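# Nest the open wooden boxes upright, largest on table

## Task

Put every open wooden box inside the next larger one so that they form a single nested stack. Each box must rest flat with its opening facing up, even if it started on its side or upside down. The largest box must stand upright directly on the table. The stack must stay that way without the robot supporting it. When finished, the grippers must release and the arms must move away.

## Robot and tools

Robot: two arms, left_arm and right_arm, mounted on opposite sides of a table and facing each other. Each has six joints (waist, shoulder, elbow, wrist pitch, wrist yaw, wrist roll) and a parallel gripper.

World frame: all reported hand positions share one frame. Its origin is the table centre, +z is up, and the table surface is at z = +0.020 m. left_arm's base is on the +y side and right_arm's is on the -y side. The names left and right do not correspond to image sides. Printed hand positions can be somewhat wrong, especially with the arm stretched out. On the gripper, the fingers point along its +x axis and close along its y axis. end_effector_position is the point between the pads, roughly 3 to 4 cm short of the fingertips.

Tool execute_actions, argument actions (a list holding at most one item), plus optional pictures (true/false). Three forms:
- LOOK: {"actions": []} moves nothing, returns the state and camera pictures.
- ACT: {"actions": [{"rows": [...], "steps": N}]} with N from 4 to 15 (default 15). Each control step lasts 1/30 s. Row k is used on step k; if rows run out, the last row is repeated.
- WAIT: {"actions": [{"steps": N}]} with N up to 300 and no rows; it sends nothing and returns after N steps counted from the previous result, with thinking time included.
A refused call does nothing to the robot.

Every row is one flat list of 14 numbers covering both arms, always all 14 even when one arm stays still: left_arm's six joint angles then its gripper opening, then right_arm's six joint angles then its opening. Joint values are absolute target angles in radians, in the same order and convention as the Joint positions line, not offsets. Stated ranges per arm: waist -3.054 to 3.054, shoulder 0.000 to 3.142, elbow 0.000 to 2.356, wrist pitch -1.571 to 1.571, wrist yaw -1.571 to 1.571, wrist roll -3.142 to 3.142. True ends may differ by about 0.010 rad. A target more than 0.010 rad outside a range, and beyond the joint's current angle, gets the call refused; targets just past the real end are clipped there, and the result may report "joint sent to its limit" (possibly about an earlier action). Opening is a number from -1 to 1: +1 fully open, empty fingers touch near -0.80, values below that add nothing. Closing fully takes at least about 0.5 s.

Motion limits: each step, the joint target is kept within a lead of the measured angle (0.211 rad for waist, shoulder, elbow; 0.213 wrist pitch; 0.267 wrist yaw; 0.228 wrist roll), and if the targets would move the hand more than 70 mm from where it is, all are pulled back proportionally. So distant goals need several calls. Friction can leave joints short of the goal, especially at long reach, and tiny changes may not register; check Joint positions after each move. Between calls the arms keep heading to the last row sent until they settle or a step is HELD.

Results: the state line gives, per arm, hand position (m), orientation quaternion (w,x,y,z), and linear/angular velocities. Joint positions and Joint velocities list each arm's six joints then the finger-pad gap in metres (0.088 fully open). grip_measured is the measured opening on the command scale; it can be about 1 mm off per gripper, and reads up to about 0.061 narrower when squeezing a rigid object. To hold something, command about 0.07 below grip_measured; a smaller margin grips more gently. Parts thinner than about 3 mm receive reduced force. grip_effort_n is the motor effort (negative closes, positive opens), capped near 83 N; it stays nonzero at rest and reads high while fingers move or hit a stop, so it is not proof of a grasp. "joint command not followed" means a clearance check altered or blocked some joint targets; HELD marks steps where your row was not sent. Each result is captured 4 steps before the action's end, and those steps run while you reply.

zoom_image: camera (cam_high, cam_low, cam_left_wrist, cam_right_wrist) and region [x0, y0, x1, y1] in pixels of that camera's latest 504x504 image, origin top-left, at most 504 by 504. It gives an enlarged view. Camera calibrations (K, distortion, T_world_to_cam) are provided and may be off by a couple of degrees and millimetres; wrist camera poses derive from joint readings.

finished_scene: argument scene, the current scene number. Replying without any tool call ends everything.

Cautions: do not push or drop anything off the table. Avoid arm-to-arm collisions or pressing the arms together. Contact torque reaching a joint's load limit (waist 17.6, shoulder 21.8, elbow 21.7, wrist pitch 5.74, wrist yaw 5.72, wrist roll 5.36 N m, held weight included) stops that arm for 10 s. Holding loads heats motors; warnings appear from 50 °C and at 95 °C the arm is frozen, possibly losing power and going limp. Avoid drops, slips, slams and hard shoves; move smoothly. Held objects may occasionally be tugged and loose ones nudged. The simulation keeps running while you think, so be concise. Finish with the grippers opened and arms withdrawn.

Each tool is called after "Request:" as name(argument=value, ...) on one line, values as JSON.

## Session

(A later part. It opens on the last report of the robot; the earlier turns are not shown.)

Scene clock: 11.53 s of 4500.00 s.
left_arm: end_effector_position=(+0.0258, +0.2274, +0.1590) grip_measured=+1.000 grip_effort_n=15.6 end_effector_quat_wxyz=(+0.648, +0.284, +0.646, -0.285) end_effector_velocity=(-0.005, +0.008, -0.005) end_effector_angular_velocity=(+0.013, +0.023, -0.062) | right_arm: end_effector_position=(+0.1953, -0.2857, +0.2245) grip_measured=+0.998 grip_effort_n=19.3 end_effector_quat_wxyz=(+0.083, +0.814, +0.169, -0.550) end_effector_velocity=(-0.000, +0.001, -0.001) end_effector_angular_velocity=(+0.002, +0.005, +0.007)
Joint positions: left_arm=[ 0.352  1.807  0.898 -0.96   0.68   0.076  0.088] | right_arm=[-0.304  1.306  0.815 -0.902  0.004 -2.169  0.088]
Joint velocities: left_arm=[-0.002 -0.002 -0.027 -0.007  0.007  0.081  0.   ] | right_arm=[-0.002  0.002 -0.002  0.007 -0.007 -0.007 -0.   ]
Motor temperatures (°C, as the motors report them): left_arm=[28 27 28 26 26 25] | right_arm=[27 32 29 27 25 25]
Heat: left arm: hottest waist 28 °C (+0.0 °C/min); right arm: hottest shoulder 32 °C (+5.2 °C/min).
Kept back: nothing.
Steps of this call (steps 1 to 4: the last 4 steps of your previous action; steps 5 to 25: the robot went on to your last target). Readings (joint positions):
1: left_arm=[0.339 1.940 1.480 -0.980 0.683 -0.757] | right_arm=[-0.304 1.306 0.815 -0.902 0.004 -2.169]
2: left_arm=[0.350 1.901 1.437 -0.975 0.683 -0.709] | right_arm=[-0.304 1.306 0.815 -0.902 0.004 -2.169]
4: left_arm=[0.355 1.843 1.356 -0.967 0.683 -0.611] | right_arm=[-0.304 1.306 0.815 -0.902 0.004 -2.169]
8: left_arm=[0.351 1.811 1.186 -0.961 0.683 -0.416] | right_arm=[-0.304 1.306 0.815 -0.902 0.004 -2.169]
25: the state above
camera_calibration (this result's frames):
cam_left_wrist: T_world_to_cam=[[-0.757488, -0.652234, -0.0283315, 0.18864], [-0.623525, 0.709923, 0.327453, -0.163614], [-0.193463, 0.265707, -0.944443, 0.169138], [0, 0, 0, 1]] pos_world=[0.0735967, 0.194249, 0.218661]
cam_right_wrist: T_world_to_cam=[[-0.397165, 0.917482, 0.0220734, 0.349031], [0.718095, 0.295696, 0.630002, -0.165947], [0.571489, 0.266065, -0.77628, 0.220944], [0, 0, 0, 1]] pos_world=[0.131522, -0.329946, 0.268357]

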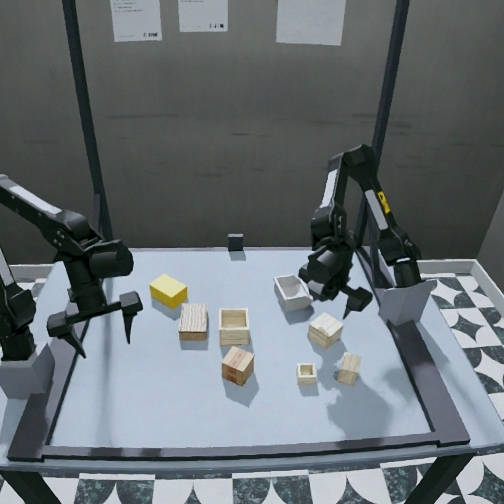

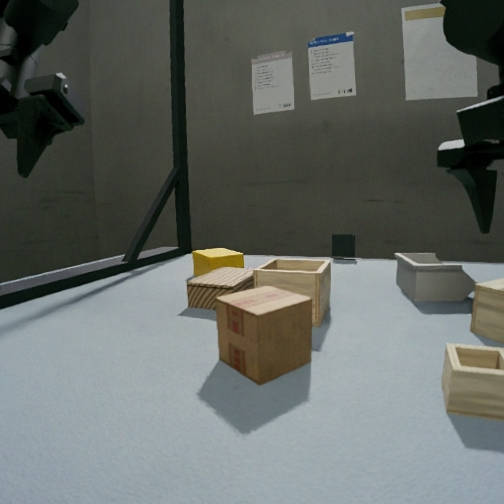

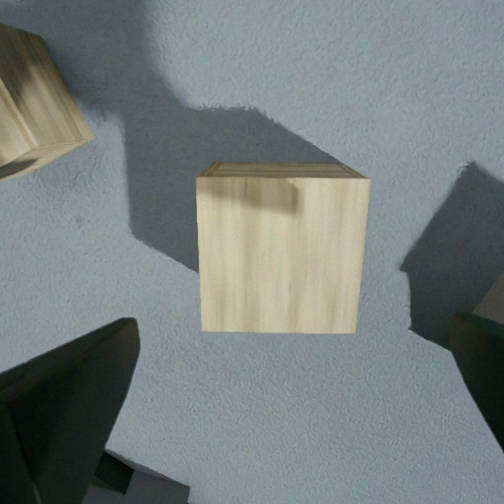

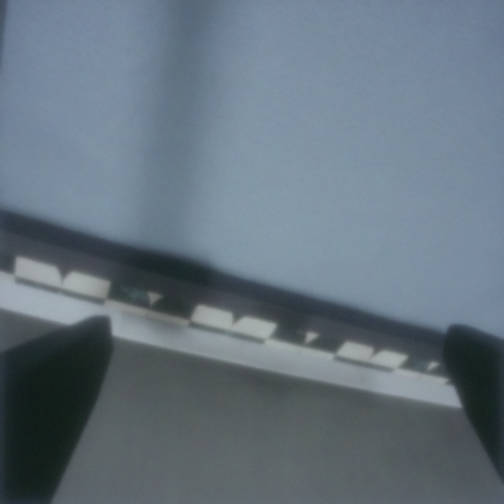

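Request:
execute_actions(actions=[{"rows":[[0.158,1.92,0.70,-0.46,0.72,-0.15,1,-0.305,1.3,0.8,-0.9,0.0,-2.169,1]],"steps":15}])

Request:
execute_actions(actions=[{"steps":10}], pictures=true)

Scene clock: 12.10 s of 4500.00 s.
left_arm: end_effector_position=(+0.0273, +0.2338, +0.0825) grip_measured=+1.000 grip_effort_n=15.6 end_effector_quat_wxyz=(+0.644, +0.295, +0.644, -0.289) end_effector_velocity=(+0.043, -0.090, -0.008) end_effector_angular_velocity=(-0.362, -0.187, -0.285) | right_arm: end_effector_position=(+0.1953, -0.2857, +0.2245) grip_measured=+0.998 grip_effort_n=19.3 end_effector_quat_wxyz=(+0.083, +0.814, +0.169, -0.550) end_effector_velocity=(-0.001, -0.001, +0.001) end_effector_angular_velocity=(-0.003, +0.006, +0.006)
Joint positions: left_arm=[ 0.168  1.908  0.715 -0.534  0.714 -0.131  0.088] | right_arm=[-0.304  1.306  0.815 -0.902  0.004 -2.169  0.088]
Joint velocities: left_arm=[-0.042 -0.002 -0.007  0.579  0.051 -0.125  0.   ] | right_arm=[-0.002 -0.002  0.002 -0.007 -0.007 -0.007 -0.   ]
Motor temperatures (°C, as the motors report them): left_arm=[28 27 28 26 26 25] | right_arm=[27 32 29 27 25 25]
Heat: left arm: hottest waist 28 °C (+0.0 °C/min); right arm: hottest shoulder 32 °C (+5.0 °C/min).
Steps of this call (steps 1 to 6: the robot went on to your last target; steps 7 to 17: the first 11 steps of this action). Readings (joint positions):
7: left_arm=[0.347 1.811 0.883 -0.940 0.681 0.066] | right_arm=[-0.304 1.306 0.815 -0.902 0.004 -2.169]
8: left_arm=[0.324 1.817 0.859 -0.890 0.687 0.027] | right_arm=[-0.304 1.306 0.815 -0.902 0.004 -2.169]
10: left_arm=[0.255 1.851 0.801 -0.810 0.700 -0.041] | right_arm=[-0.304 1.306 0.815 -0.902 0.004 -2.169]
14: left_arm=[0.176 1.904 0.721 -0.637 0.709 -0.112] | right_arm=[-0.304 1.306 0.815 -0.902 0.004 -2.169]
17: the state above

Scene clock: 12.43 s of 4500.00 s.
left_arm: end_effector_position=(+0.0313, +0.2276, +0.0793) grip_measured=+1.000 grip_effort_n=15.6 end_effector_quat_wxyz=(+0.650, +0.296, +0.630, -0.304) end_effector_velocity=(+0.001, -0.003, -0.000) end_effector_angular_velocity=(-0.009, -0.015, -0.001) | right_arm: end_effector_position=(+0.1953, -0.2857, +0.2245) grip_measured=+0.998 grip_effort_n=18.8 end_effector_quat_wxyz=(+0.083, +0.814, +0.169, -0.550) end_effector_velocity=(-0.001, -0.002, -0.001) end_effector_angular_velocity=(-0.012, +0.005, +0.018)
Joint positions: left_arm=[ 0.16   1.911  0.705 -0.467  0.716 -0.146  0.088] | right_arm=[-0.304  1.306  0.815 -0.902  0.004 -2.169  0.088]
Joint velocities: left_arm=[-0.007 -0.007 -0.002  0.022 -0.007 -0.022  0.   ] | right_arm=[-0.002 -0.002 -0.002 -0.007 -0.007 -0.022  0.   ]
Motor temperatures (°C, as the motors report them): left_arm=[28 27 28 26 26 25] | right_arm=[27 32 29 27 25 25]
Heat: left arm: hottest waist 28 °C (+0.0 °C/min); right arm: hottest shoulder 32 °C (+4.8 °C/min).
Kept back: nothing.
Steps of this call (steps 1 to 4: the last 4 steps of your previous action; steps 5 to 10: the robot went on to your last target). Readings (joint positions):
1: left_arm=[0.167 1.908 0.715 -0.516 0.715 -0.135] | right_arm=[-0.304 1.306 0.815 -0.902 0.004 -2.169]
2: left_arm=[0.166 1.908 0.714 -0.503 0.715 -0.138] | right_arm=[-0.304 1.306 0.815 -0.902 0.004 -2.169]
4: left_arm=[0.163 1.909 0.710 -0.487 0.715 -0.142] | right_arm=[-0.304 1.306 0.815 -0.902 0.004 -2.169]
8: left_arm=[0.160 1.911 0.706 -0.470 0.716 -0.145] | right_arm=[-0.304 1.306 0.815 -0.902 0.004 -2.169]
10: the state above
camera_calibration (this result's frames):
cam_left_wrist: T_world_to_cam=[[-0.787524, -0.615486, -0.0313521, 0.183489], [-0.594738, 0.745674, 0.300429, -0.1412], [-0.161531, 0.255241, -0.953289, 0.097009], [0, 0, 0, 1]] pos_world=[0.0761949, 0.193463, 0.140651]
cam_right_wrist: T_world_to_cam=[[-0.397165, 0.917482, 0.0220734, 0.349031], [0.718095, 0.295696, 0.630002, -0.165947], [0.571489, 0.266065, -0.77628, 0.220944], [0, 0, 0, 1]] pos_world=[0.131522, -0.329946, 0.268357]

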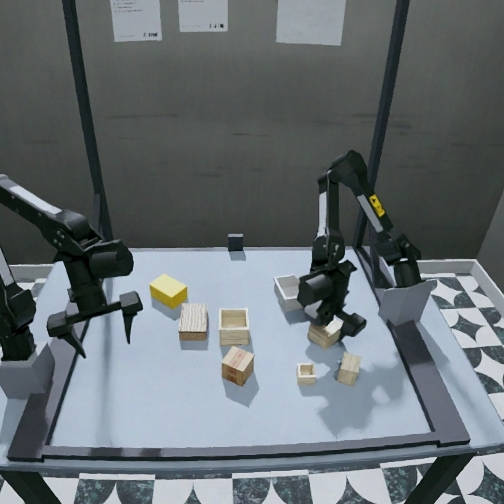

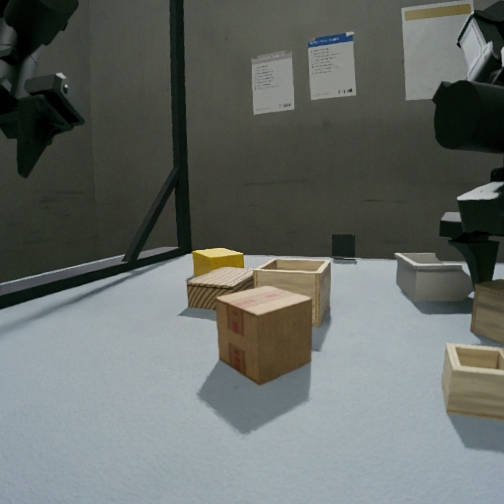

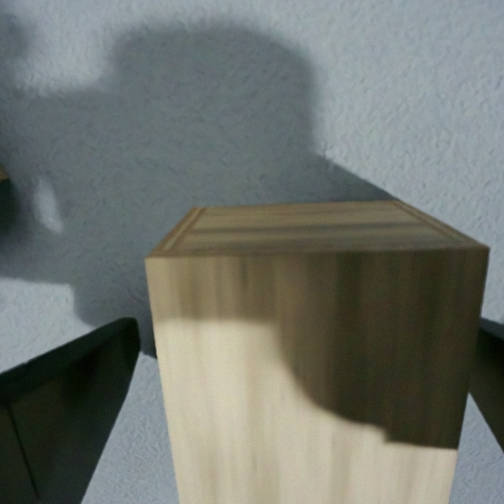

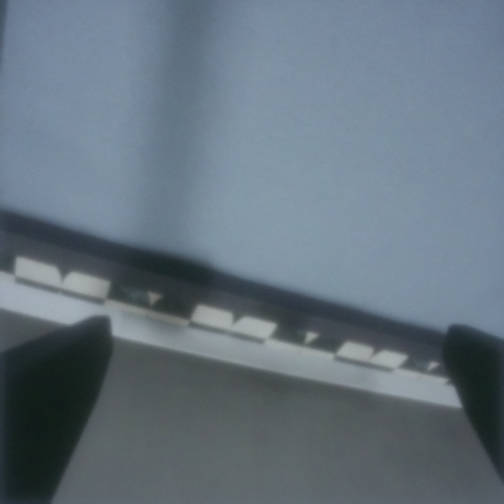

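Request:
execute_actions(actions=[{"rows":[[0.16,1.93,0.705,-0.455,0.716,-0.146,0.3,-0.305,1.3,0.8,-0.9,0.0,-2.169,1]],"steps":15}])

Request:
execute_actions(actions=[{"rows":[[0.357,1.797,0.89,-0.958,0.679,0.0,0.3,-0.1,1.3,0.8,-0.3,0.0,0,1]],"steps":15}])

Request:
execute_actions(actions=[{"rows":[[0.0,2.1,1.1,0.3,0.4,0.81,0.3,-0.1,1.3,0.8,-0.3,0.0,0,1]],"steps":15}])

Request:
execute_actions(actions=[{"steps":30}])

Request:
execute_actions(actions=[{"rows":[[0.0,2.41,1.1,1.5,0.263,0.81,0.3,-0.1,1.3,0.8,-0.3,0.0,0,0]],"steps":15}])

Request:
execute_actions(actions=[{"steps":25}], pictures=true)

Scene clock: 13.27 s of 4500.00 s.
left_arm: end_effector_position=(+0.0326, +0.2277, +0.0779) grip_measured=+0.485 grip_effort_n=-83.5 end_effector_quat_wxyz=(+0.650, +0.295, +0.630, -0.304) end_effector_velocity=(-0.004, +0.006, -0.002) end_effector_angular_velocity=(+0.018, +0.020, +0.026) | right_arm: end_effector_position=(+0.1953, -0.2857, +0.2245) grip_measured=+0.998 grip_effort_n=18.8 end_effector_quat_wxyz=(+0.083, +0.814, +0.169, -0.550) end_effector_velocity=(+0.000, -0.002, -0.000) end_effector_angular_velocity=(-0.011, +0.005, +0.013)
Joint positions: left_arm=[ 0.16   1.92   0.705 -0.457  0.717 -0.147  0.063] | right_arm=[-0.304  1.306  0.815 -0.902  0.004 -2.169  0.088]
Joint velocities: left_arm=[-0.002  0.002 -0.007 -0.022  0.007 -0.007  0.   ] | right_arm=[-0.007 -0.002 -0.002 -0.007 -0.007 -0.022 -0.   ]
Motor temperatures (°C, as the motors report them): left_arm=[28 27 28 26 26 25] | right_arm=[27 32 29 27 25 25]
Heat: left arm: hottest waist 28 °C (+0.0 °C/min); right arm: hottest shoulder 32 °C (+4.5 °C/min).
Steps of this call (steps 1 to 14: the robot went on to your last target; steps 15 to 25: the first 11 steps of this action). Readings (joint positions):
15: left_arm=[0.159 1.913 0.705 -0.462 0.716 -0.147] | right_arm=[-0.304 1.306 0.815 -0.902 0.004 -2.169]
16: left_arm=[0.159 1.914 0.705 -0.460 0.716 -0.147] | right_arm=[-0.304 1.306 0.815 -0.902 0.004 -2.169]
18: left_arm=[0.159 1.918 0.705 -0.459 0.717 -0.147] | right_arm=[-0.304 1.306 0.815 -0.902 0.004 -2.169]
22: left_arm=[0.160 1.919 0.705 -0.457 0.717 -0.147] | right_arm=[-0.304 1.306 0.815 -0.902 0.004 -2.169]
25: the state above

Scene clock: 13.77 s of 4500.00 s.
left_arm: end_effector_position=(+0.0324, +0.2221, +0.1540) grip_measured=+0.485 grip_effort_n=-83.5 end_effector_quat_wxyz=(+0.667, +0.263, +0.639, -0.277) end_effector_velocity=(-0.081, +0.100, -0.003) end_effector_angular_velocity=(+0.399, +0.351, +0.409) | right_arm: end_effector_position=(+0.1466, -0.1860, +0.2529) grip_measured=+0.998 grip_effort_n=19.3 end_effector_quat_wxyz=(+0.190, -0.775, -0.266, +0.541) end_effector_velocity=(-0.052, +0.174, +0.126) end_effector_angular_velocity=(+1.324, +0.817, -0.687)
Joint positions: left_arm=[ 0.344  1.807  0.877 -0.878  0.686 -0.013  0.063] | right_arm=[-0.113  1.303  0.808 -0.423  0.    -1.65   0.088]
Joint velocities: left_arm=[ 0.022 -0.002 -0.007 -0.696 -0.051  0.051 -0.   ] | right_arm=[ 0.071  0.002  0.002  1.004 -0.007  1.429 -0.   ]
Motor temperatures (°C, as the motors report them): left_arm=[28 27 28 26 26 25] | right_arm=[27 32 30 27 25 25]
Heat: left arm: hottest waist 28 °C (+0.0 °C/min); right arm: hottest shoulder 32 °C (+4.4 °C/min).
Steps of this call (steps 1 to 4: the last 4 steps of your previous action; steps 5 to 15: the first 11 steps of this action). Readings (joint positions):
5: left_arm=[0.165 1.916 0.715 -0.475 0.717 -0.134] | right_arm=[-0.294 1.305 0.813 -0.888 0.009 -2.142]
6: left_arm=[0.186 1.910 0.735 -0.520 0.712 -0.112] | right_arm=[-0.256 1.304 0.808 -0.835 0.010 -2.090]
8: left_arm=[0.248 1.882 0.784 -0.595 0.699 -0.072] | right_arm=[-0.180 1.304 0.808 -0.737 0.001 -1.992]
12: left_arm=[0.333 1.817 0.868 -0.768 0.690 -0.025] | right_arm=[-0.124 1.303 0.808 -0.557 0.000 -1.797]
15: the state above

Scene clock: 14.27 s of 4500.00 s.
left_arm: end_effector_position=(+0.0786, +0.1399, +0.0863) grip_measured=+0.485 grip_effort_n=-83.5 end_effector_quat_wxyz=(+0.532, +0.614, +0.399, -0.425) end_effector_velocity=(+0.085, -0.245, +0.006) end_effector_angular_velocity=(-0.224, -0.377, -2.373) | right_arm: end_effector_position=(+0.1397, -0.1665, +0.2689) grip_measured=+0.998 grip_effort_n=18.8 end_effector_quat_wxyz=(+0.477, -0.630, -0.103, +0.604) end_effector_velocity=(-0.000, -0.001, +0.001) end_effector_angular_velocity=(+0.357, +1.024, -0.955)
Joint positions: left_arm=[ 0.044  2.057  1.071 -0.517  0.416  0.47   0.063] | right_arm=[-0.104  1.302  0.808 -0.304  0.    -0.917  0.088]
Joint velocities: left_arm=[-0.076  0.051  0.076  1.179 -0.095  1.604 -0.   ] | right_arm=[-0.002 -0.002  0.002 -0.007 -0.007  1.443 -0.   ]
Motor temperatures (°C, as the motors report them): left_arm=[28 27 28 26 26 25] | right_arm=[27 32 30 27 25 25]
Heat: left arm: hottest waist 28 °C (+0.0 °C/min); right arm: hottest shoulder 32 °C (+4.2 °C/min).
Steps of this call (steps 1 to 4: the last 4 steps of your previous action; steps 5 to 15: the first 11 steps of this action). Readings (joint positions):
5: left_arm=[0.342 1.818 0.891 -0.931 0.662 0.013] | right_arm=[-0.106 1.302 0.808 -0.334 0.000 -1.406]
6: left_arm=[0.314 1.845 0.917 -0.898 0.605 0.055] | right_arm=[-0.105 1.302 0.808 -0.325 0.000 -1.357]
8: left_arm=[0.241 1.924 0.988 -0.798 0.534 0.137] | right_arm=[-0.104 1.302 0.808 -0.315 0.000 -1.259]
12: left_arm=[0.088 2.033 1.060 -0.628 0.453 0.321] | right_arm=[-0.104 1.302 0.808 -0.306 0.000 -1.064]
15: the state above

Scene clock: 15.27 s of 4500.00 s.
left_arm: end_effector_position=(+0.0794, -0.0178, +0.1249) grip_measured=+0.485 grip_effort_n=-83.5 end_effector_quat_wxyz=(+0.468, +0.675, -0.066, -0.568) end_effector_velocity=(-0.003, -0.003, +0.002) end_effector_angular_velocity=(-0.009, -0.004, -0.026) | right_arm: end_effector_position=(+0.1395, -0.1662, +0.2692) grip_measured=+0.998 grip_effort_n=17.9 end_effector_quat_wxyz=(+0.706, -0.355, +0.173, +0.588) end_effector_velocity=(-0.002, -0.002, -0.002) end_effector_angular_velocity=(-0.003, +0.021, -0.009)
Joint positions: left_arm=[-0.004  2.093  1.097  0.294  0.4    0.807  0.063] | right_arm=[-0.103  1.302  0.808 -0.302  0.    -0.005  0.088]
Joint velocities: left_arm=[-0.002 -0.002 -0.002  0.022  0.007  0.007  0.   ] | right_arm=[ 0.002 -0.002 -0.002 -0.007 -0.007  0.022 -0.   ]
Motor temperatures (°C, as the motors report them): left_arm=[28 27 28 26 26 25] | right_arm=[27 32 30 27 25 25]
Heat: left arm: hottest waist 28 °C (+0.0 °C/min); right arm: hottest shoulder 32 °C (+3.9 °C/min).
Kept back: nothing.
Steps of this call (steps 1 to 4: the last 4 steps of your previous action; steps 5 to 30: the robot went on to your last target). Readings (joint positions):
1: left_arm=[0.042 2.061 1.077 -0.467 0.413 0.520] | right_arm=[-0.104 1.302 0.808 -0.304 0.000 -0.869]
2: left_arm=[0.039 2.066 1.083 -0.422 0.409 0.569] | right_arm=[-0.103 1.302 0.808 -0.303 0.000 -0.820]
4: left_arm=[0.031 2.071 1.088 -0.336 0.402 0.663] | right_arm=[-0.103 1.302 0.808 -0.302 0.000 -0.722]
8: left_arm=[0.016 2.082 1.091 -0.153 0.399 0.759] | right_arm=[-0.103 1.302 0.808 -0.302 0.000 -0.527]
30: the state above

Scene clock: 15.63 s of 4500.00 s.
left_arm: end_effector_position=(+0.1493, -0.0245, +0.0940) grip_measured=+0.482 grip_effort_n=-83.5 end_effector_quat_wxyz=(+0.509, +0.670, -0.164, -0.515) end_effector_velocity=(-0.102, -0.155, +0.068) end_effector_angular_velocity=(-0.726, -0.291, -0.855) | right_arm: end_effector_position=(+0.1395, -0.1662, +0.2692) grip_measured=+0.066 grip_effort_n=-15.6 end_effector_quat_wxyz=(+0.706, -0.354, +0.173, +0.588) end_effector_velocity=(+0.001, +0.000, +0.001) end_effector_angular_velocity=(+0.006, -0.000, +0.005)
Joint positions: left_arm=[0.01  2.387 1.096 0.778 0.269 0.81  0.063] | right_arm=[-0.103  1.302  0.808 -0.302  0.    -0.002  0.042]
Joint velocities: left_arm=[-0.134  0.198 -0.002  1.355 -0.022 -0.007 -0.   ] | right_arm=[-0.007 -0.002 -0.002  0.007 -0.007 -0.007 -0.028]
Motor temperatures (°C, as the motors report them): left_arm=[28 27 28 26 26 25] | right_arm=[27 32 30 27 25 25]
Heat: left arm: hottest waist 28 °C (+0.0 °C/min); right arm: hottest shoulder 32 °C (+3.8 °C/min).
Steps of this call (steps 1 to 11: the first 11 steps of this action). Readings (joint positions):
1: left_arm=[-0.005 2.107 1.096 0.314 0.393 0.807] | right_arm=[-0.103 1.302 0.808 -0.302 0.000 -0.004]
2: left_arm=[-0.006 2.137 1.100 0.376 0.368 0.807] | right_arm=[-0.103 1.302 0.808 -0.302 0.000 -0.004]
4: left_arm=[0.001 2.209 1.113 0.472 0.331 0.801] | right_arm=[-0.103 1.302 0.808 -0.302 0.000 -0.003]
8: left_arm=[0.025 2.337 1.110 0.645 0.281 0.807] | right_arm=[-0.103 1.302 0.808 -0.302 0.000 -0.003]
11: the state above

Scene clock: 16.47 s of 4500.00 s.
left_arm: end_effector_position=(+0.0640, -0.0809, +0.1921) grip_measured=+0.482 grip_effort_n=-83.5 end_effector_quat_wxyz=(+0.499, +0.518, -0.477, -0.506) end_effector_velocity=(-0.002, -0.000, +0.001) end_effector_angular_velocity=(-0.008, -0.024, -0.002) | right_arm: end_effector_position=(+0.1395, -0.1662, +0.2692) grip_measured=+0.003 grip_effort_n=-16.0 end_effector_quat_wxyz=(+0.706, -0.354, +0.173, +0.588) end_effector_velocity=(-0.000, +0.001, -0.001) end_effector_angular_velocity=(-0.004, -0.011, +0.018)
Joint positions: left_arm=[-0.006  2.401  1.097  1.492  0.268  0.811  0.063] | right_arm=[-0.103  1.302  0.808 -0.302  0.    -0.002  0.039]
Joint velocities: left_arm=[-0.002 -0.002 -0.002  0.007 -0.007  0.022 -0.   ] | right_arm=[-0.002  0.002 -0.002  0.007 -0.007 -0.022 -0.   ]
Motor temperatures (°C, as the motors report them): left_arm=[29 27 28 26 26 25] | right_arm=[27 32 30 27 25 25]
Heat: left arm: hottest waist 29 °C (+3.6 °C/min); right arm: hottest shoulder 32 °C (+3.6 °C/min).
Kept back: nothing.
Steps of this call (steps 1 to 4: the last 4 steps of your previous action; steps 5 to 25: the robot went on to your last target). Readings (joint positions):
1: left_arm=[0.006 2.392 1.096 0.824 0.269 0.810] | right_arm=[-0.103 1.302 0.808 -0.302 0.000 -0.002]
2: left_arm=[0.001 2.395 1.096 0.870 0.269 0.810] | right_arm=[-0.103 1.302 0.808 -0.302 0.000 -0.002]
4: left_arm=[-0.005 2.396 1.096 0.962 0.269 0.810] | right_arm=[-0.103 1.302 0.808 -0.302 0.000 -0.002]
8: left_arm=[-0.006 2.397 1.096 1.143 0.268 0.811] | right_arm=[-0.103 1.302 0.808 -0.302 0.000 -0.002]
25: the state above
camera_calibration (this result's frames):
cam_left_wrist: T_world_to_cam=[[0.0213629, 0.0198954, -0.999574, 0.208549], [0.93254, 0.360049, 0.0270966, -0.00193015], [0.360435, -0.932721, -0.0108616, -0.0220212], [0, 0, 0, 1]] pos_world=[0.00528193, -0.0239938, 0.208274]
cam_right_wrist: T_world_to_cam=[[0.948719, -0.0190616, 0.315544, -0.206193], [0.134929, -0.878269, -0.458735, -0.0099932], [0.285877, 0.477787, -0.830659, 0.345428], [0, 0, 0, 1]] pos_world=[0.0982181, -0.177748, 0.347411]

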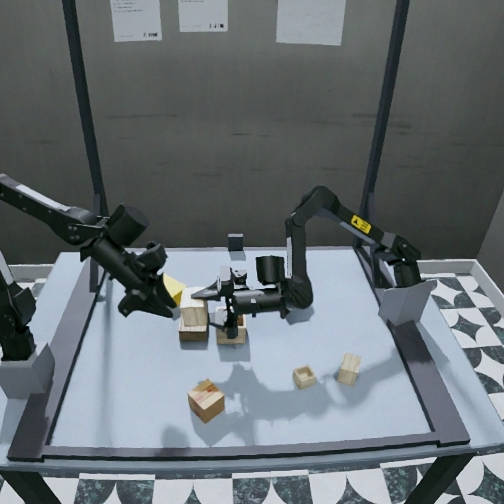

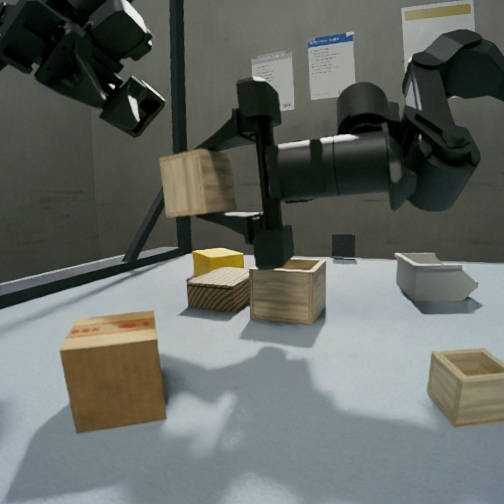

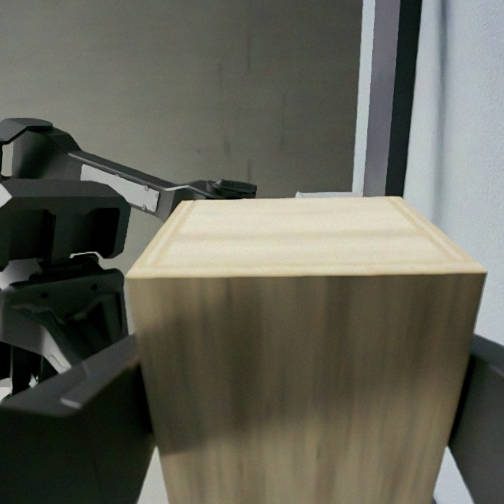

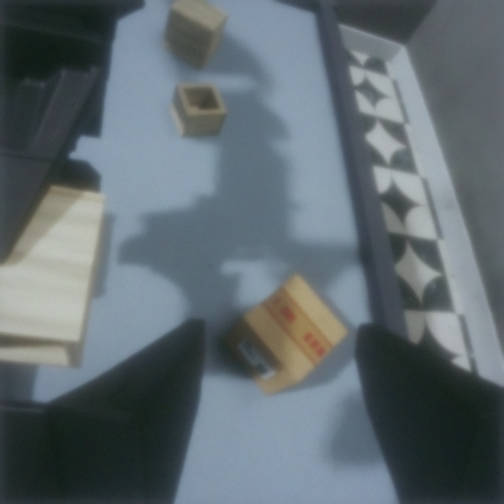

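Request:
execute_actions(actions=[{"rows":[[0.232,2.134,0.914,1.495,0.487,0.743,0.3,-0.103,1.3,0.8,-0.3,0.0,0.3,-0.3]],"steps":15}])

Request:
execute_actions(actions=[{"rows":[[0.232,2.134,0.914,1.495,0.487,0.743,0.3,0.02,1.375,0.347,1.02,0.062,0.3,-0.3]],"steps":15}])

Request:
execute_actions(actions=[{"steps":30}], pictures=true)

Scene clock: 17.47 s of 4500.00 s.
left_arm: end_effector_position=(+0.0696, -0.0348, +0.2991) grip_measured=+0.482 grip_effort_n=-83.5 end_effector_quat_wxyz=(+0.504, +0.502, -0.503, -0.491) end_effector_velocity=(-0.052, +0.036, +0.139) end_effector_angular_velocity=(-0.140, -0.088, -0.120) | right_arm: end_effector_position=(+0.1395, -0.1662, +0.2692) grip_measured=-0.280 grip_effort_n=-15.6 end_effector_quat_wxyz=(+0.749, -0.252, +0.254, +0.558) end_effector_velocity=(+0.002, +0.001, -0.000) end_effector_angular_velocity=(+0.042, +0.114, -0.103)
Joint positions: left_arm=[0.22  2.167 0.94  1.497 0.459 0.752 0.063] | right_arm=[-0.103  1.302  0.808 -0.302  0.     0.279  0.025]
Joint velocities: left_arm=[ 0.198 -0.349 -0.11  -0.007  0.168 -0.066  0.   ] | right_arm=[-0.007  0.002 -0.002  0.007 -0.007  0.154 -0.007]
Motor temperatures (°C, as the motors report them): left_arm=[29 28 29 26 26 25] | right_arm=[27 32 30 27 25 25]
Heat: left arm: hottest waist 29 °C (+3.4 °C/min); right arm: hottest shoulder 32 °C (+3.4 °C/min).
Steps of this call (steps 1 to 19: the robot went on to your last target; steps 20 to 30: the first 11 steps of this action). Readings (joint positions):
20: left_arm=[-0.002 2.394 1.088 1.495 0.282 0.807] | right_arm=[-0.103 1.302 0.808 -0.302 0.000 0.026]
21: left_arm=[0.013 2.374 1.062 1.491 0.323 0.798] | right_arm=[-0.103 1.302 0.808 -0.302 0.000 0.079]
23: left_arm=[0.063 2.329 1.014 1.491 0.370 0.784] | right_arm=[-0.103 1.302 0.808 -0.302 0.000 0.168]
27: left_arm=[0.175 2.222 0.957 1.493 0.435 0.761] | right_arm=[-0.103 1.302 0.808 -0.302 0.000 0.254]
30: the state above

Scene clock: 17.97 s of 4500.00 s.
left_arm: end_effector_position=(+0.0662, -0.0305, +0.2973) grip_measured=+0.482 grip_effort_n=-83.5 end_effector_quat_wxyz=(+0.499, +0.502, -0.498, -0.501) end_effector_velocity=(+0.001, +0.001, -0.005) end_effector_angular_velocity=(+0.017, +0.016, +0.004) | right_arm: end_effector_position=(+0.1399, -0.1991, +0.1688) grip_measured=-0.296 grip_effort_n=-16.0 end_effector_quat_wxyz=(+0.733, -0.270, +0.239, +0.576) end_effector_velocity=(+0.015, -0.029, -0.064) end_effector_angular_velocity=(+0.454, +0.005, +0.147)
Joint positions: left_arm=[0.225 2.15  0.919 1.494 0.485 0.746 0.063] | right_arm=[0.01  1.368 0.417 0.164 0.054 0.298 0.024]
Joint velocities: left_arm=[-0.002  0.002 -0.007 -0.007  0.007 -0.007 -0.   ] | right_arm=[ 0.037  0.076 -0.672  1.223  0.037  0.007 -0.   ]
Motor temperatures (°C, as the motors report them): left_arm=[29 28 29 26 26 25] | right_arm=[27 32 30 27 25 25]
Heat: left arm: hottest waist 29 °C (+3.3 °C/min); right arm: hottest shoulder 32 °C (+3.3 °C/min).
Steps of this call (steps 1 to 4: the last 4 steps of your previous action; steps 5 to 15: the first 11 steps of this action). Readings (joint positions):
5: left_arm=[0.225 2.151 0.924 1.495 0.481 0.748] | right_arm=[-0.099 1.305 0.796 -0.279 0.008 0.293]
6: left_arm=[0.225 2.151 0.922 1.494 0.482 0.747] | right_arm=[-0.081 1.308 0.767 -0.219 0.022 0.294]
8: left_arm=[0.225 2.151 0.919 1.494 0.483 0.747] | right_arm=[-0.038 1.325 0.697 -0.140 0.031 0.295]
12: left_arm=[0.225 2.150 0.919 1.494 0.485 0.747] | right_arm=[0.004 1.361 0.519 0.036 0.048 0.297]
15: the state above

Scene clock: 18.97 s of 4500.00 s.
left_arm: end_effector_position=(+0.0662, -0.0303, +0.2975) grip_measured=+0.482 grip_effort_n=-83.5 end_effector_quat_wxyz=(+0.499, +0.502, -0.498, -0.501) end_effector_velocity=(-0.003, -0.001, -0.000) end_effector_angular_velocity=(-0.005, +0.006, -0.005) | right_arm: end_effector_position=(+0.0922, -0.1463, +0.3067) grip_measured=-0.297 grip_effort_n=-16.0 end_effector_quat_wxyz=(+0.704, +0.006, -0.007, +0.710) end_effector_velocity=(-0.004, -0.001, +0.005) end_effector_angular_velocity=(+0.023, +0.009, +0.017)
Joint positions: left_arm=[0.225 2.149 0.918 1.494 0.485 0.746 0.063] | right_arm=[0.017 1.371 0.361 1.016 0.058 0.298 0.024]
Joint velocities: left_arm=[-0.007 -0.002 -0.002  0.007 -0.007 -0.007 -0.   ] | right_arm=[ 0.002 -0.007 -0.002  0.022 -0.007  0.007  0.   ]
Motor temperatures (°C, as the motors report them): left_arm=[29 28 29 26 26 25] | right_arm=[27 32 30 27 25 25]
Heat: left arm: hottest waist 29 °C (+3.2 °C/min); right arm: hottest shoulder 32 °C (+3.2 °C/min).
Kept back: nothing.
Steps of this call (steps 1 to 4: the last 4 steps of your previous action; steps 5 to 30: the robot went on to your last target). Readings (joint positions):
1: left_arm=[0.225 2.150 0.919 1.494 0.485 0.746] | right_arm=[0.012 1.371 0.398 0.208 0.055 0.298]
2: left_arm=[0.225 2.149 0.919 1.494 0.485 0.746] | right_arm=[0.013 1.371 0.386 0.254 0.056 0.298]
4: left_arm=[0.225 2.149 0.919 1.494 0.485 0.746] | right_arm=[0.015 1.371 0.376 0.348 0.057 0.298]
8: left_arm=[0.225 2.149 0.919 1.494 0.485 0.746] | right_arm=[0.016 1.371 0.368 0.532 0.058 0.298]
30: the state above
camera_calibration (this result's frames):
cam_left_wrist: T_world_to_cam=[[0.0312784, -0.0218474, -0.999272, 0.310786], [0.942885, 0.332374, 0.0222466, -0.0251842], [0.331646, -0.942895, 0.0309958, 0.0146533], [0, 0, 0, 1]] pos_world=[0.0091652, 0.028977, 0.310666]
cam_right_wrist: T_world_to_cam=[[0.998817, 0.0209068, 0.0439079, -0.0882132], [0.0478982, -0.26675, -0.962575, 0.283057], [-0.00841193, 0.963539, -0.267436, 0.30607], [0, 0, 0, 1]] pos_world=[0.0771255, -0.217561, 0.358191]

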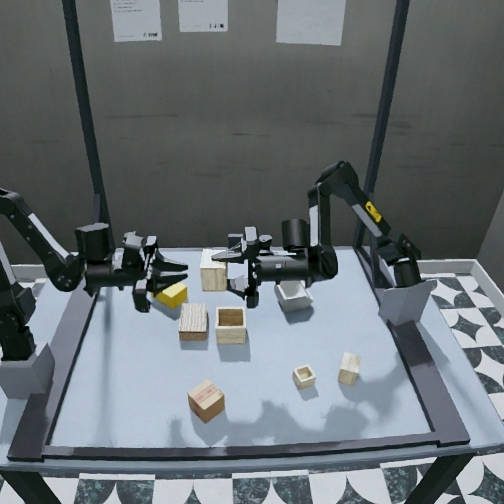

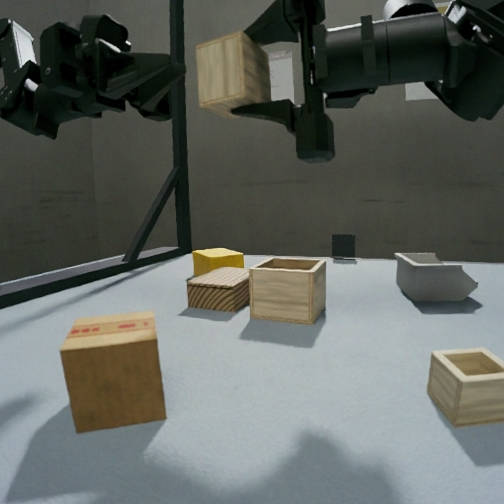

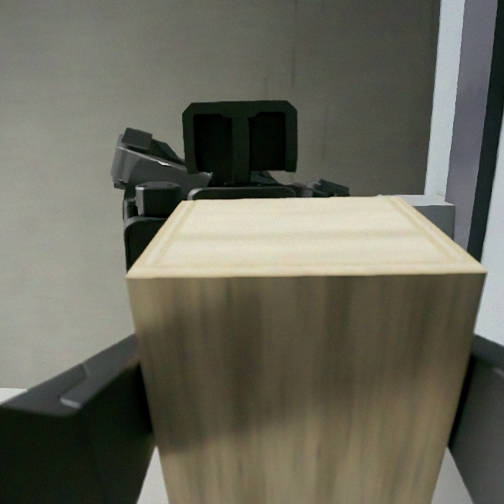

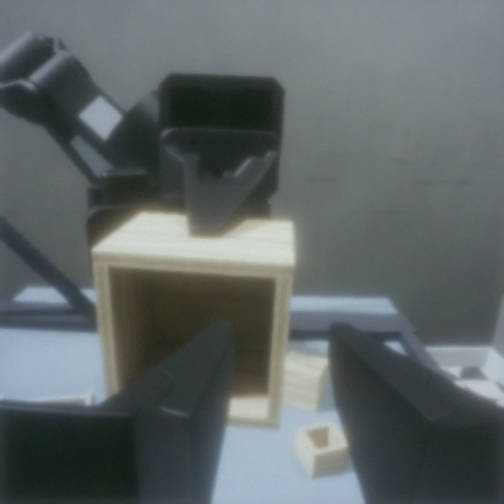

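Request:
execute_actions(actions=[{"rows":[[0.225,2.149,0.918,1.494,0.485,0.746,0.3,0.02,1.65,0.56,1.08,0.062,0.3,-0.3]],"steps":15}])

Request:
execute_actions(actions=[{"steps":10}], pictures=true)

Scene clock: 19.57 s of 4500.00 s.
left_arm: end_effector_position=(+0.0659, -0.0305, +0.2971) grip_measured=+0.482 grip_effort_n=-83.5 end_effector_quat_wxyz=(+0.499, +0.502, -0.498, -0.501) end_effector_velocity=(-0.003, -0.001, -0.000) end_effector_angular_velocity=(-0.005, +0.020, -0.005) | right_arm: end_effector_position=(+0.0930, -0.0939, +0.2938) grip_measured=-0.297 grip_effort_n=-16.0 end_effector_quat_wxyz=(+0.707, -0.002, -0.001, +0.708) end_effector_velocity=(+0.000, +0.024, -0.013) end_effector_angular_velocity=(-0.017, -0.023, +0.015)
Joint positions: left_arm=[0.224 2.149 0.918 1.494 0.485 0.746 0.063] | right_arm=[0.017 1.625 0.537 1.074 0.059 0.298 0.024]
Joint velocities: left_arm=[-0.007 -0.002 -0.002  0.007 -0.007 -0.022 -0.   ] | right_arm=[-0.002  0.125  0.076  0.037 -0.022 -0.022 -0.   ]
Motor temperatures (°C, as the motors report them): left_arm=[29 28 29 26 26 25] | right_arm=[27 32 30 27 25 25]
Heat: left arm: hottest waist 29 °C (+3.1 °C/min); right arm: hottest shoulder 32 °C (+3.1 °C/min).
Steps of this call (steps 1 to 7: the robot went on to your last target; steps 8 to 18: the first 11 steps of this action). Readings (joint positions):
8: left_arm=[0.225 2.149 0.918 1.494 0.485 0.746] | right_arm=[0.017 1.388 0.371 1.027 0.058 0.298]
9: left_arm=[0.225 2.149 0.918 1.494 0.485 0.746] | right_arm=[0.017 1.426 0.400 1.044 0.059 0.298]
11: left_arm=[0.225 2.149 0.918 1.494 0.485 0.746] | right_arm=[0.017 1.516 0.475 1.057 0.059 0.298]
15: left_arm=[0.224 2.149 0.918 1.494 0.485 0.746] | right_arm=[0.017 1.603 0.527 1.069 0.059 0.298]
18: the state above

Scene clock: 19.90 s of 4500.00 s.
left_arm: end_effector_position=(+0.0657, -0.0306, +0.2970) grip_measured=+0.482 grip_effort_n=-83.5 end_effector_quat_wxyz=(+0.499, +0.502, -0.498, -0.501) end_effector_velocity=(-0.001, -0.001, +0.001) end_effector_angular_velocity=(+0.003, +0.014, +0.011) | right_arm: end_effector_position=(+0.0928, -0.0907, +0.2938) grip_measured=-0.297 grip_effort_n=-16.0 end_effector_quat_wxyz=(+0.706, -0.001, -0.002, +0.708) end_effector_velocity=(+0.001, +0.001, -0.004) end_effector_angular_velocity=(-0.011, -0.008, +0.012)
Joint positions: left_arm=[0.223 2.149 0.918 1.494 0.485 0.746 0.063] | right_arm=[0.017 1.639 0.548 1.078 0.059 0.298 0.024]
Joint velocities: left_arm=[-0.002 -0.012 -0.002 -0.022 -0.007 -0.007 -0.   ] | right_arm=[-0.007  0.012 -0.002  0.007 -0.022 -0.007 -0.   ]
Motor temperatures (°C, as the motors report them): left_arm=[29 28 29 26 26 25] | right_arm=[27 32 30 27 25 25]
Heat: left arm: hottest waist 29 °C (+3.0 °C/min); right arm: hottest shoulder 32 °C (+3.0 °C/min).
Kept back: nothing.
Steps of this call (steps 1 to 4: the last 4 steps of your previous action; steps 5 to 10: the robot went on to your last target). Readings (joint positions):
1: left_arm=[0.223 2.149 0.918 1.494 0.485 0.746] | right_arm=[0.017 1.629 0.540 1.075 0.059 0.298]
2: left_arm=[0.223 2.149 0.918 1.494 0.485 0.746] | right_arm=[0.017 1.631 0.542 1.076 0.059 0.298]
4: left_arm=[0.223 2.149 0.918 1.494 0.485 0.746] | right_arm=[0.017 1.634 0.545 1.078 0.059 0.298]
8: left_arm=[0.223 2.149 0.918 1.494 0.485 0.746] | right_arm=[0.017 1.638 0.548 1.078 0.059 0.298]
10: the state above
camera_calibration (this result's frames):
cam_left_wrist: T_world_to_cam=[[0.030902, -0.0211995, -0.999298, 0.31038], [0.943184, 0.331534, 0.0221334, -0.0246574], [0.330832, -0.943205, 0.0302401, 0.0148466], [0, 0, 0, 1]] pos_world=[0.00875336, 0.028758, 0.310258]
cam_right_wrist: T_world_to_cam=[[0.998879, 0.0156178, 0.0446788, -0.0901155], [0.0472736, -0.28323, -0.957886, 0.282615], [-0.00230567, 0.958925, -0.283651, 0.252829], [0, 0, 0, 1]] pos_world=[0.0772372, -0.160992, 0.346454]

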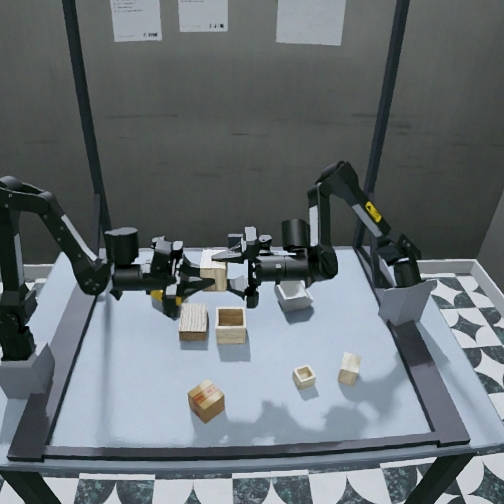

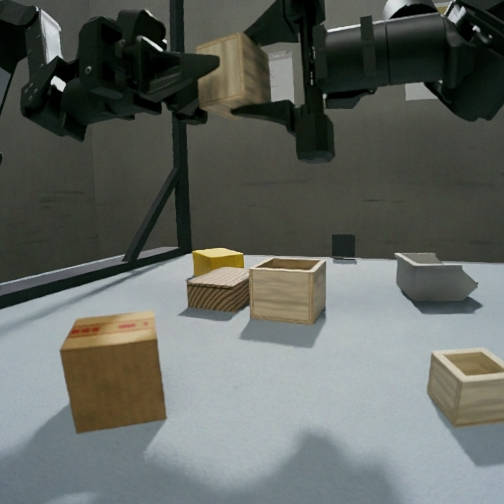

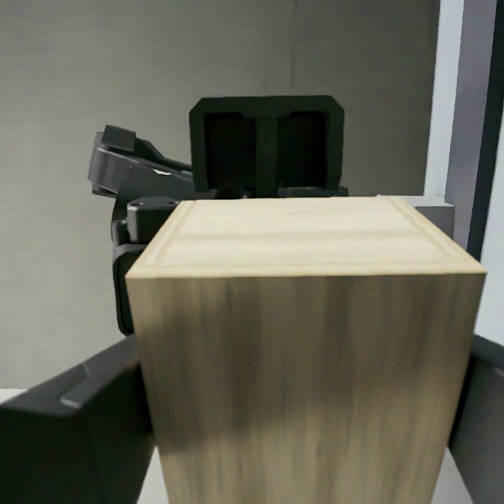

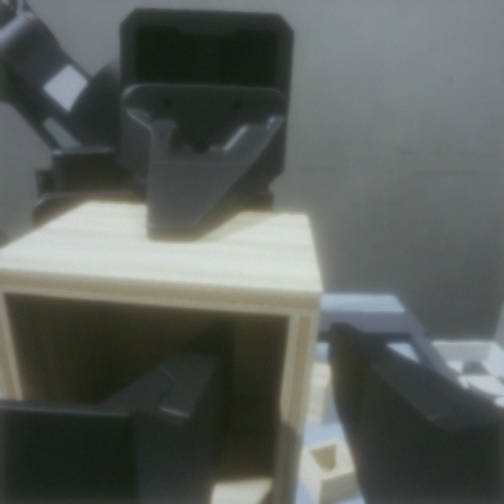

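Request:
execute_actions(actions=[{"rows":[[0.223,2.149,0.918,1.494,0.485,0.746,0.3,0.017,1.639,0.548,1.078,0.059,0.298,-1]],"steps":14}])

Request:
execute_actions(actions=[{"rows":[[0.223,2.149,0.918,1.494,0.485,0.746,1,0.017,1.639,0.548,1.078,0.059,0.298,-1]],"steps":14}])

Request:
execute_actions(actions=[{"rows":[[0.223,2.149,0.918,1.494,0.485,0.746,1,0.017,1.40,0.37,1.03,0.059,0.298,-1]],"steps":15}])

Request:
execute_actions(actions=[{"rows":[[0.3,1.7,0.9,0.5,0.485,0.746,1,0.017,1.375,0.36,1.02,0.059,0.298,-1]],"steps":15}], pictures=true)

Scene clock: 21.23 s of 4500.00 s.
left_arm: end_effector_position=(+0.0567, -0.0339, +0.2931) grip_measured=+0.482 grip_effort_n=-83.5 end_effector_quat_wxyz=(+0.489, +0.498, -0.503, -0.509) end_effector_velocity=(-0.001, +0.001, -0.003) end_effector_angular_velocity=(+0.009, +0.009, -0.005) | right_arm: end_effector_position=(+0.0847, -0.0909, +0.2919) grip_measured=-0.723 grip_effort_n=-83.5 end_effector_quat_wxyz=(+0.697, -0.002, +0.001, +0.717) end_effector_velocity=(+0.001, -0.000, -0.003) end_effector_angular_velocity=(-0.010, -0.008, -0.008)
Joint positions: left_arm=[0.206 2.146 0.919 1.503 0.492 0.747 0.063] | right_arm=[0.033 1.639 0.549 1.081 0.049 0.299 0.004]
Joint velocities: left_arm=[-0.002  0.002 -0.007  0.007  0.007 -0.007 -0.   ] | right_arm=[ 0.002  0.002 -0.002 -0.007  0.007 -0.007 -0.   ]
Motor temperatures (°C, as the motors report them): left_arm=[30 28 29 26 26 25] | right_arm=[27 32 30 28 25 25]
Heat: left arm: hottest waist 30 °C (+5.7 °C/min); right arm: hottest shoulder 32 °C (+2.8 °C/min).
Steps of this call (steps 1 to 30: the robot went on to your last target; steps 31 to 40: the first 10 steps of this action). Readings (joint positions):
31: left_arm=[0.223 2.149 0.918 1.494 0.485 0.746] | right_arm=[0.017 1.640 0.549 1.078 0.059 0.298]
32: left_arm=[0.223 2.149 0.918 1.494 0.485 0.746] | right_arm=[0.017 1.640 0.549 1.078 0.059 0.298]
34: left_arm=[0.220 2.149 0.918 1.496 0.491 0.746] | right_arm=[0.017 1.640 0.549 1.079 0.056 0.298]
38: left_arm=[0.206 2.146 0.919 1.502 0.492 0.747] | right_arm=[0.032 1.639 0.549 1.081 0.049 0.299]
40: the state above

Scene clock: 21.70 s of 4500.00 s.
left_arm: end_effector_position=(+0.0633, -0.0314, +0.2970) grip_measured=+0.954 grip_effort_n=15.6 end_effector_quat_wxyz=(+0.496, +0.501, -0.499, -0.503) end_effector_velocity=(-0.001, -0.000, +0.001) end_effector_angular_velocity=(-0.002, +0.009, +0.005) | right_arm: end_effector_position=(+0.0919, -0.0906, +0.2933) grip_measured=-0.728 grip_effort_n=-83.5 end_effector_quat_wxyz=(+0.705, -0.001, -0.001, +0.709) end_effector_velocity=(+0.000, -0.001, -0.002) end_effector_angular_velocity=(-0.011, -0.008, +0.012)
Joint positions: left_arm=[0.22  2.146 0.919 1.494 0.488 0.747 0.086] | right_arm=[0.019 1.639 0.549 1.078 0.058 0.299 0.003]
Joint velocities: left_arm=[-0.002 -0.007 -0.002 -0.007 -0.007 -0.007  0.02 ] | right_arm=[-0.007 -0.002 -0.002 -0.007 -0.022 -0.007 -0.   ]
Motor temperatures (°C, as the motors report them): left_arm=[30 28 29 26 26 25] | right_arm=[28 32 30 28 25 25]
Heat: left arm: hottest waist 30 °C (+5.5 °C/min); right arm: hottest shoulder 32 °C (+2.8 °C/min).
Steps of this call (steps 1 to 4: the last 4 steps of your previous action; steps 5 to 14: the first 10 steps of this action). Readings (joint positions):
5: left_arm=[0.208 2.146 0.919 1.499 0.488 0.747] | right_arm=[0.031 1.639 0.549 1.079 0.056 0.299]
6: left_arm=[0.212 2.146 0.919 1.494 0.488 0.747] | right_arm=[0.026 1.639 0.549 1.078 0.058 0.299]
8: left_arm=[0.218 2.146 0.919 1.493 0.488 0.747] | right_arm=[0.019 1.639 0.549 1.078 0.058 0.299]
12: left_arm=[0.220 2.146 0.919 1.494 0.488 0.747] | right_arm=[0.019 1.639 0.549 1.078 0.058 0.299]
14: the state above

Scene clock: 22.20 s of 4500.00 s.
left_arm: end_effector_position=(+0.0633, -0.0314, +0.2970) grip_measured=+1.000 grip_effort_n=15.6 end_effector_quat_wxyz=(+0.496, +0.501, -0.499, -0.503) end_effector_velocity=(+0.001, +0.001, -0.001) end_effector_angular_velocity=(+0.008, +0.010, +0.002) | right_arm: end_effector_position=(+0.0911, -0.1369, +0.3058) grip_measured=-0.728 grip_effort_n=-83.5 end_effector_quat_wxyz=(+0.703, +0.006, -0.007, +0.711) end_effector_velocity=(+0.009, -0.022, -0.019) end_effector_angular_velocity=(-0.055, -0.011, -0.028)
Joint positions: left_arm=[0.22  2.146 0.919 1.494 0.488 0.747 0.088] | right_arm=[0.019 1.419 0.392 1.034 0.058 0.299 0.003]
Joint velocities: left_arm=[ 0.002 -0.002 -0.002 -0.007  0.007 -0.007  0.   ] | right_arm=[-0.002 -0.071 -0.095 -0.037  0.007 -0.007 -0.   ]
Motor temperatures (°C, as the motors report them): left_arm=[30 28 29 26 26 25] | right_arm=[28 32 30 28 25 25]
Heat: left arm: hottest waist 30 °C (+5.4 °C/min); right arm: hottest shoulder 32 °C (+2.7 °C/min).
Steps of this call (steps 1 to 4: the last 4 steps of your previous action; steps 5 to 15: the first 11 steps of this action). Readings (joint positions):
5: left_arm=[0.220 2.146 0.919 1.494 0.488 0.747] | right_arm=[0.019 1.624 0.538 1.071 0.058 0.299]
6: left_arm=[0.220 2.146 0.919 1.494 0.488 0.747] | right_arm=[0.019 1.589 0.508 1.056 0.058 0.299]
8: left_arm=[0.220 2.146 0.919 1.494 0.488 0.747] | right_arm=[0.019 1.507 0.443 1.049 0.058 0.299]
12: left_arm=[0.220 2.146 0.919 1.494 0.488 0.747] | right_arm=[0.019 1.433 0.405 1.040 0.058 0.299]
15: the state above

Scene clock: 22.70 s of 4500.00 s.
left_arm: end_effector_position=(+0.0222, -0.0179, +0.3813) grip_measured=+1.000 grip_effort_n=15.6 end_effector_quat_wxyz=(+0.532, +0.526, -0.457, -0.482) end_effector_velocity=(-0.067, +0.029, +0.035) end_effector_angular_velocity=(+0.316, +0.323, +0.371) | right_arm: end_effector_position=(+0.0909, -0.1432, +0.3078) grip_measured=-0.728 grip_effort_n=-83.5 end_effector_quat_wxyz=(+0.703, +0.007, -0.008, +0.711) end_effector_velocity=(+0.000, -0.003, -0.007) end_effector_angular_velocity=(-0.028, -0.009, +0.001)
Joint positions: left_arm=[0.297 1.751 0.904 1.011 0.486 0.747 0.088] | right_arm=[0.019 1.384 0.373 1.022 0.058 0.299 0.003]
Joint velocities: left_arm=[-0.002 -0.662  0.032 -1.267 -0.007 -0.022  0.   ] | right_arm=[ 0.002 -0.007 -0.012 -0.022 -0.007 -0.007 -0.   ]
Motor temperatures (°C, as the motors report them): left_arm=[30 28 29 26 26 25] | right_arm=[28 32 30 28 25 25]
Heat: left arm: hottest waist 30 °C (+5.3 °C/min); right arm: hottest shoulder 32 °C (+2.6 °C/min).
Steps of this call (steps 1 to 4: the last 4 steps of your previous action; steps 5 to 15: the first 11 steps of this action). Readings (joint positions):
5: left_arm=[0.222 2.131 0.917 1.472 0.488 0.747] | right_arm=[0.019 1.410 0.384 1.031 0.058 0.299]
6: left_arm=[0.230 2.101 0.911 1.404 0.488 0.747] | right_arm=[0.019 1.405 0.382 1.028 0.058 0.299]
8: left_arm=[0.258 2.029 0.903 1.317 0.488 0.747] | right_arm=[0.019 1.394 0.377 1.026 0.058 0.299]
12: left_arm=[0.295 1.850 0.903 1.140 0.486 0.747] | right_arm=[0.019 1.386 0.374 1.023 0.058 0.299]
15: the state above
camera_calibration (this result's frames):
cam_left_wrist: T_world_to_cam=[[0.00200977, -0.00774031, -0.999968, 0.397351], [0.898331, 0.439317, -0.00159506, 0.0222714], [0.439315, -0.898299, 0.00783628, 0.0455981], [0, 0, 0, 1]] pos_world=[-0.0408376, 0.0342521, 0.397016]
cam_right_wrist: T_world_to_cam=[[0.998796, 0.0243092, 0.0426007, -0.0860973], [0.0475021, -0.263041, -0.963614, 0.285895], [-0.012219, 0.964478, -0.263879, 0.30272], [0, 0, 0, 1]] pos_world=[0.0761119, -0.214672, 0.359042]

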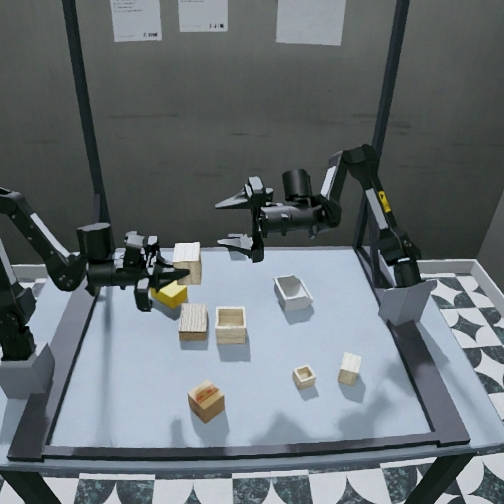

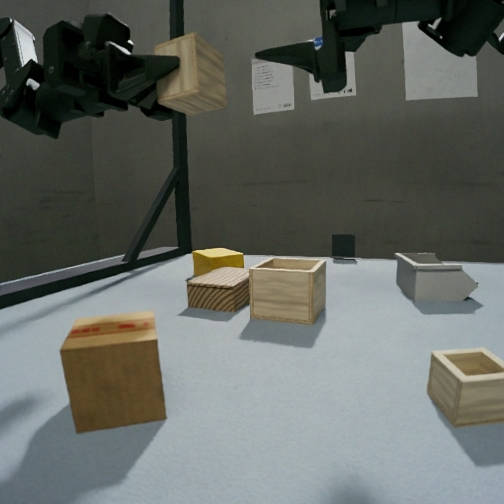

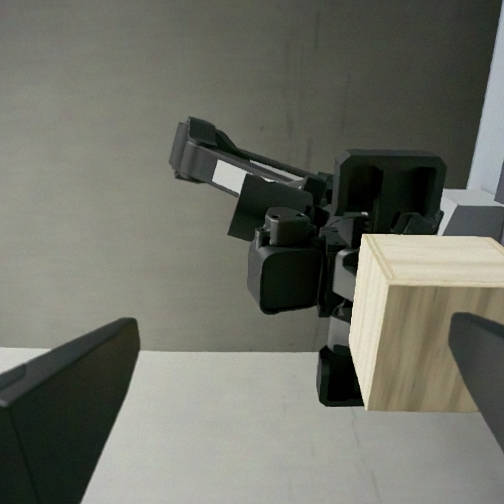

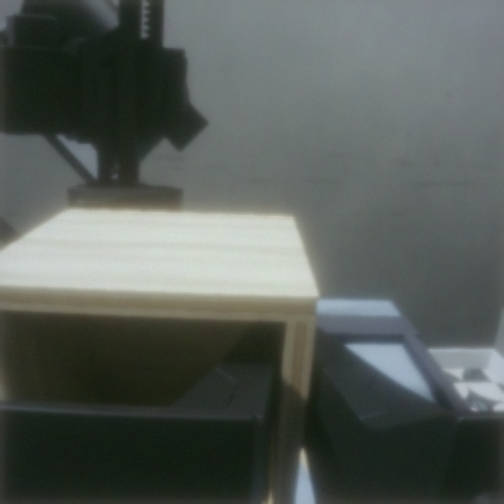

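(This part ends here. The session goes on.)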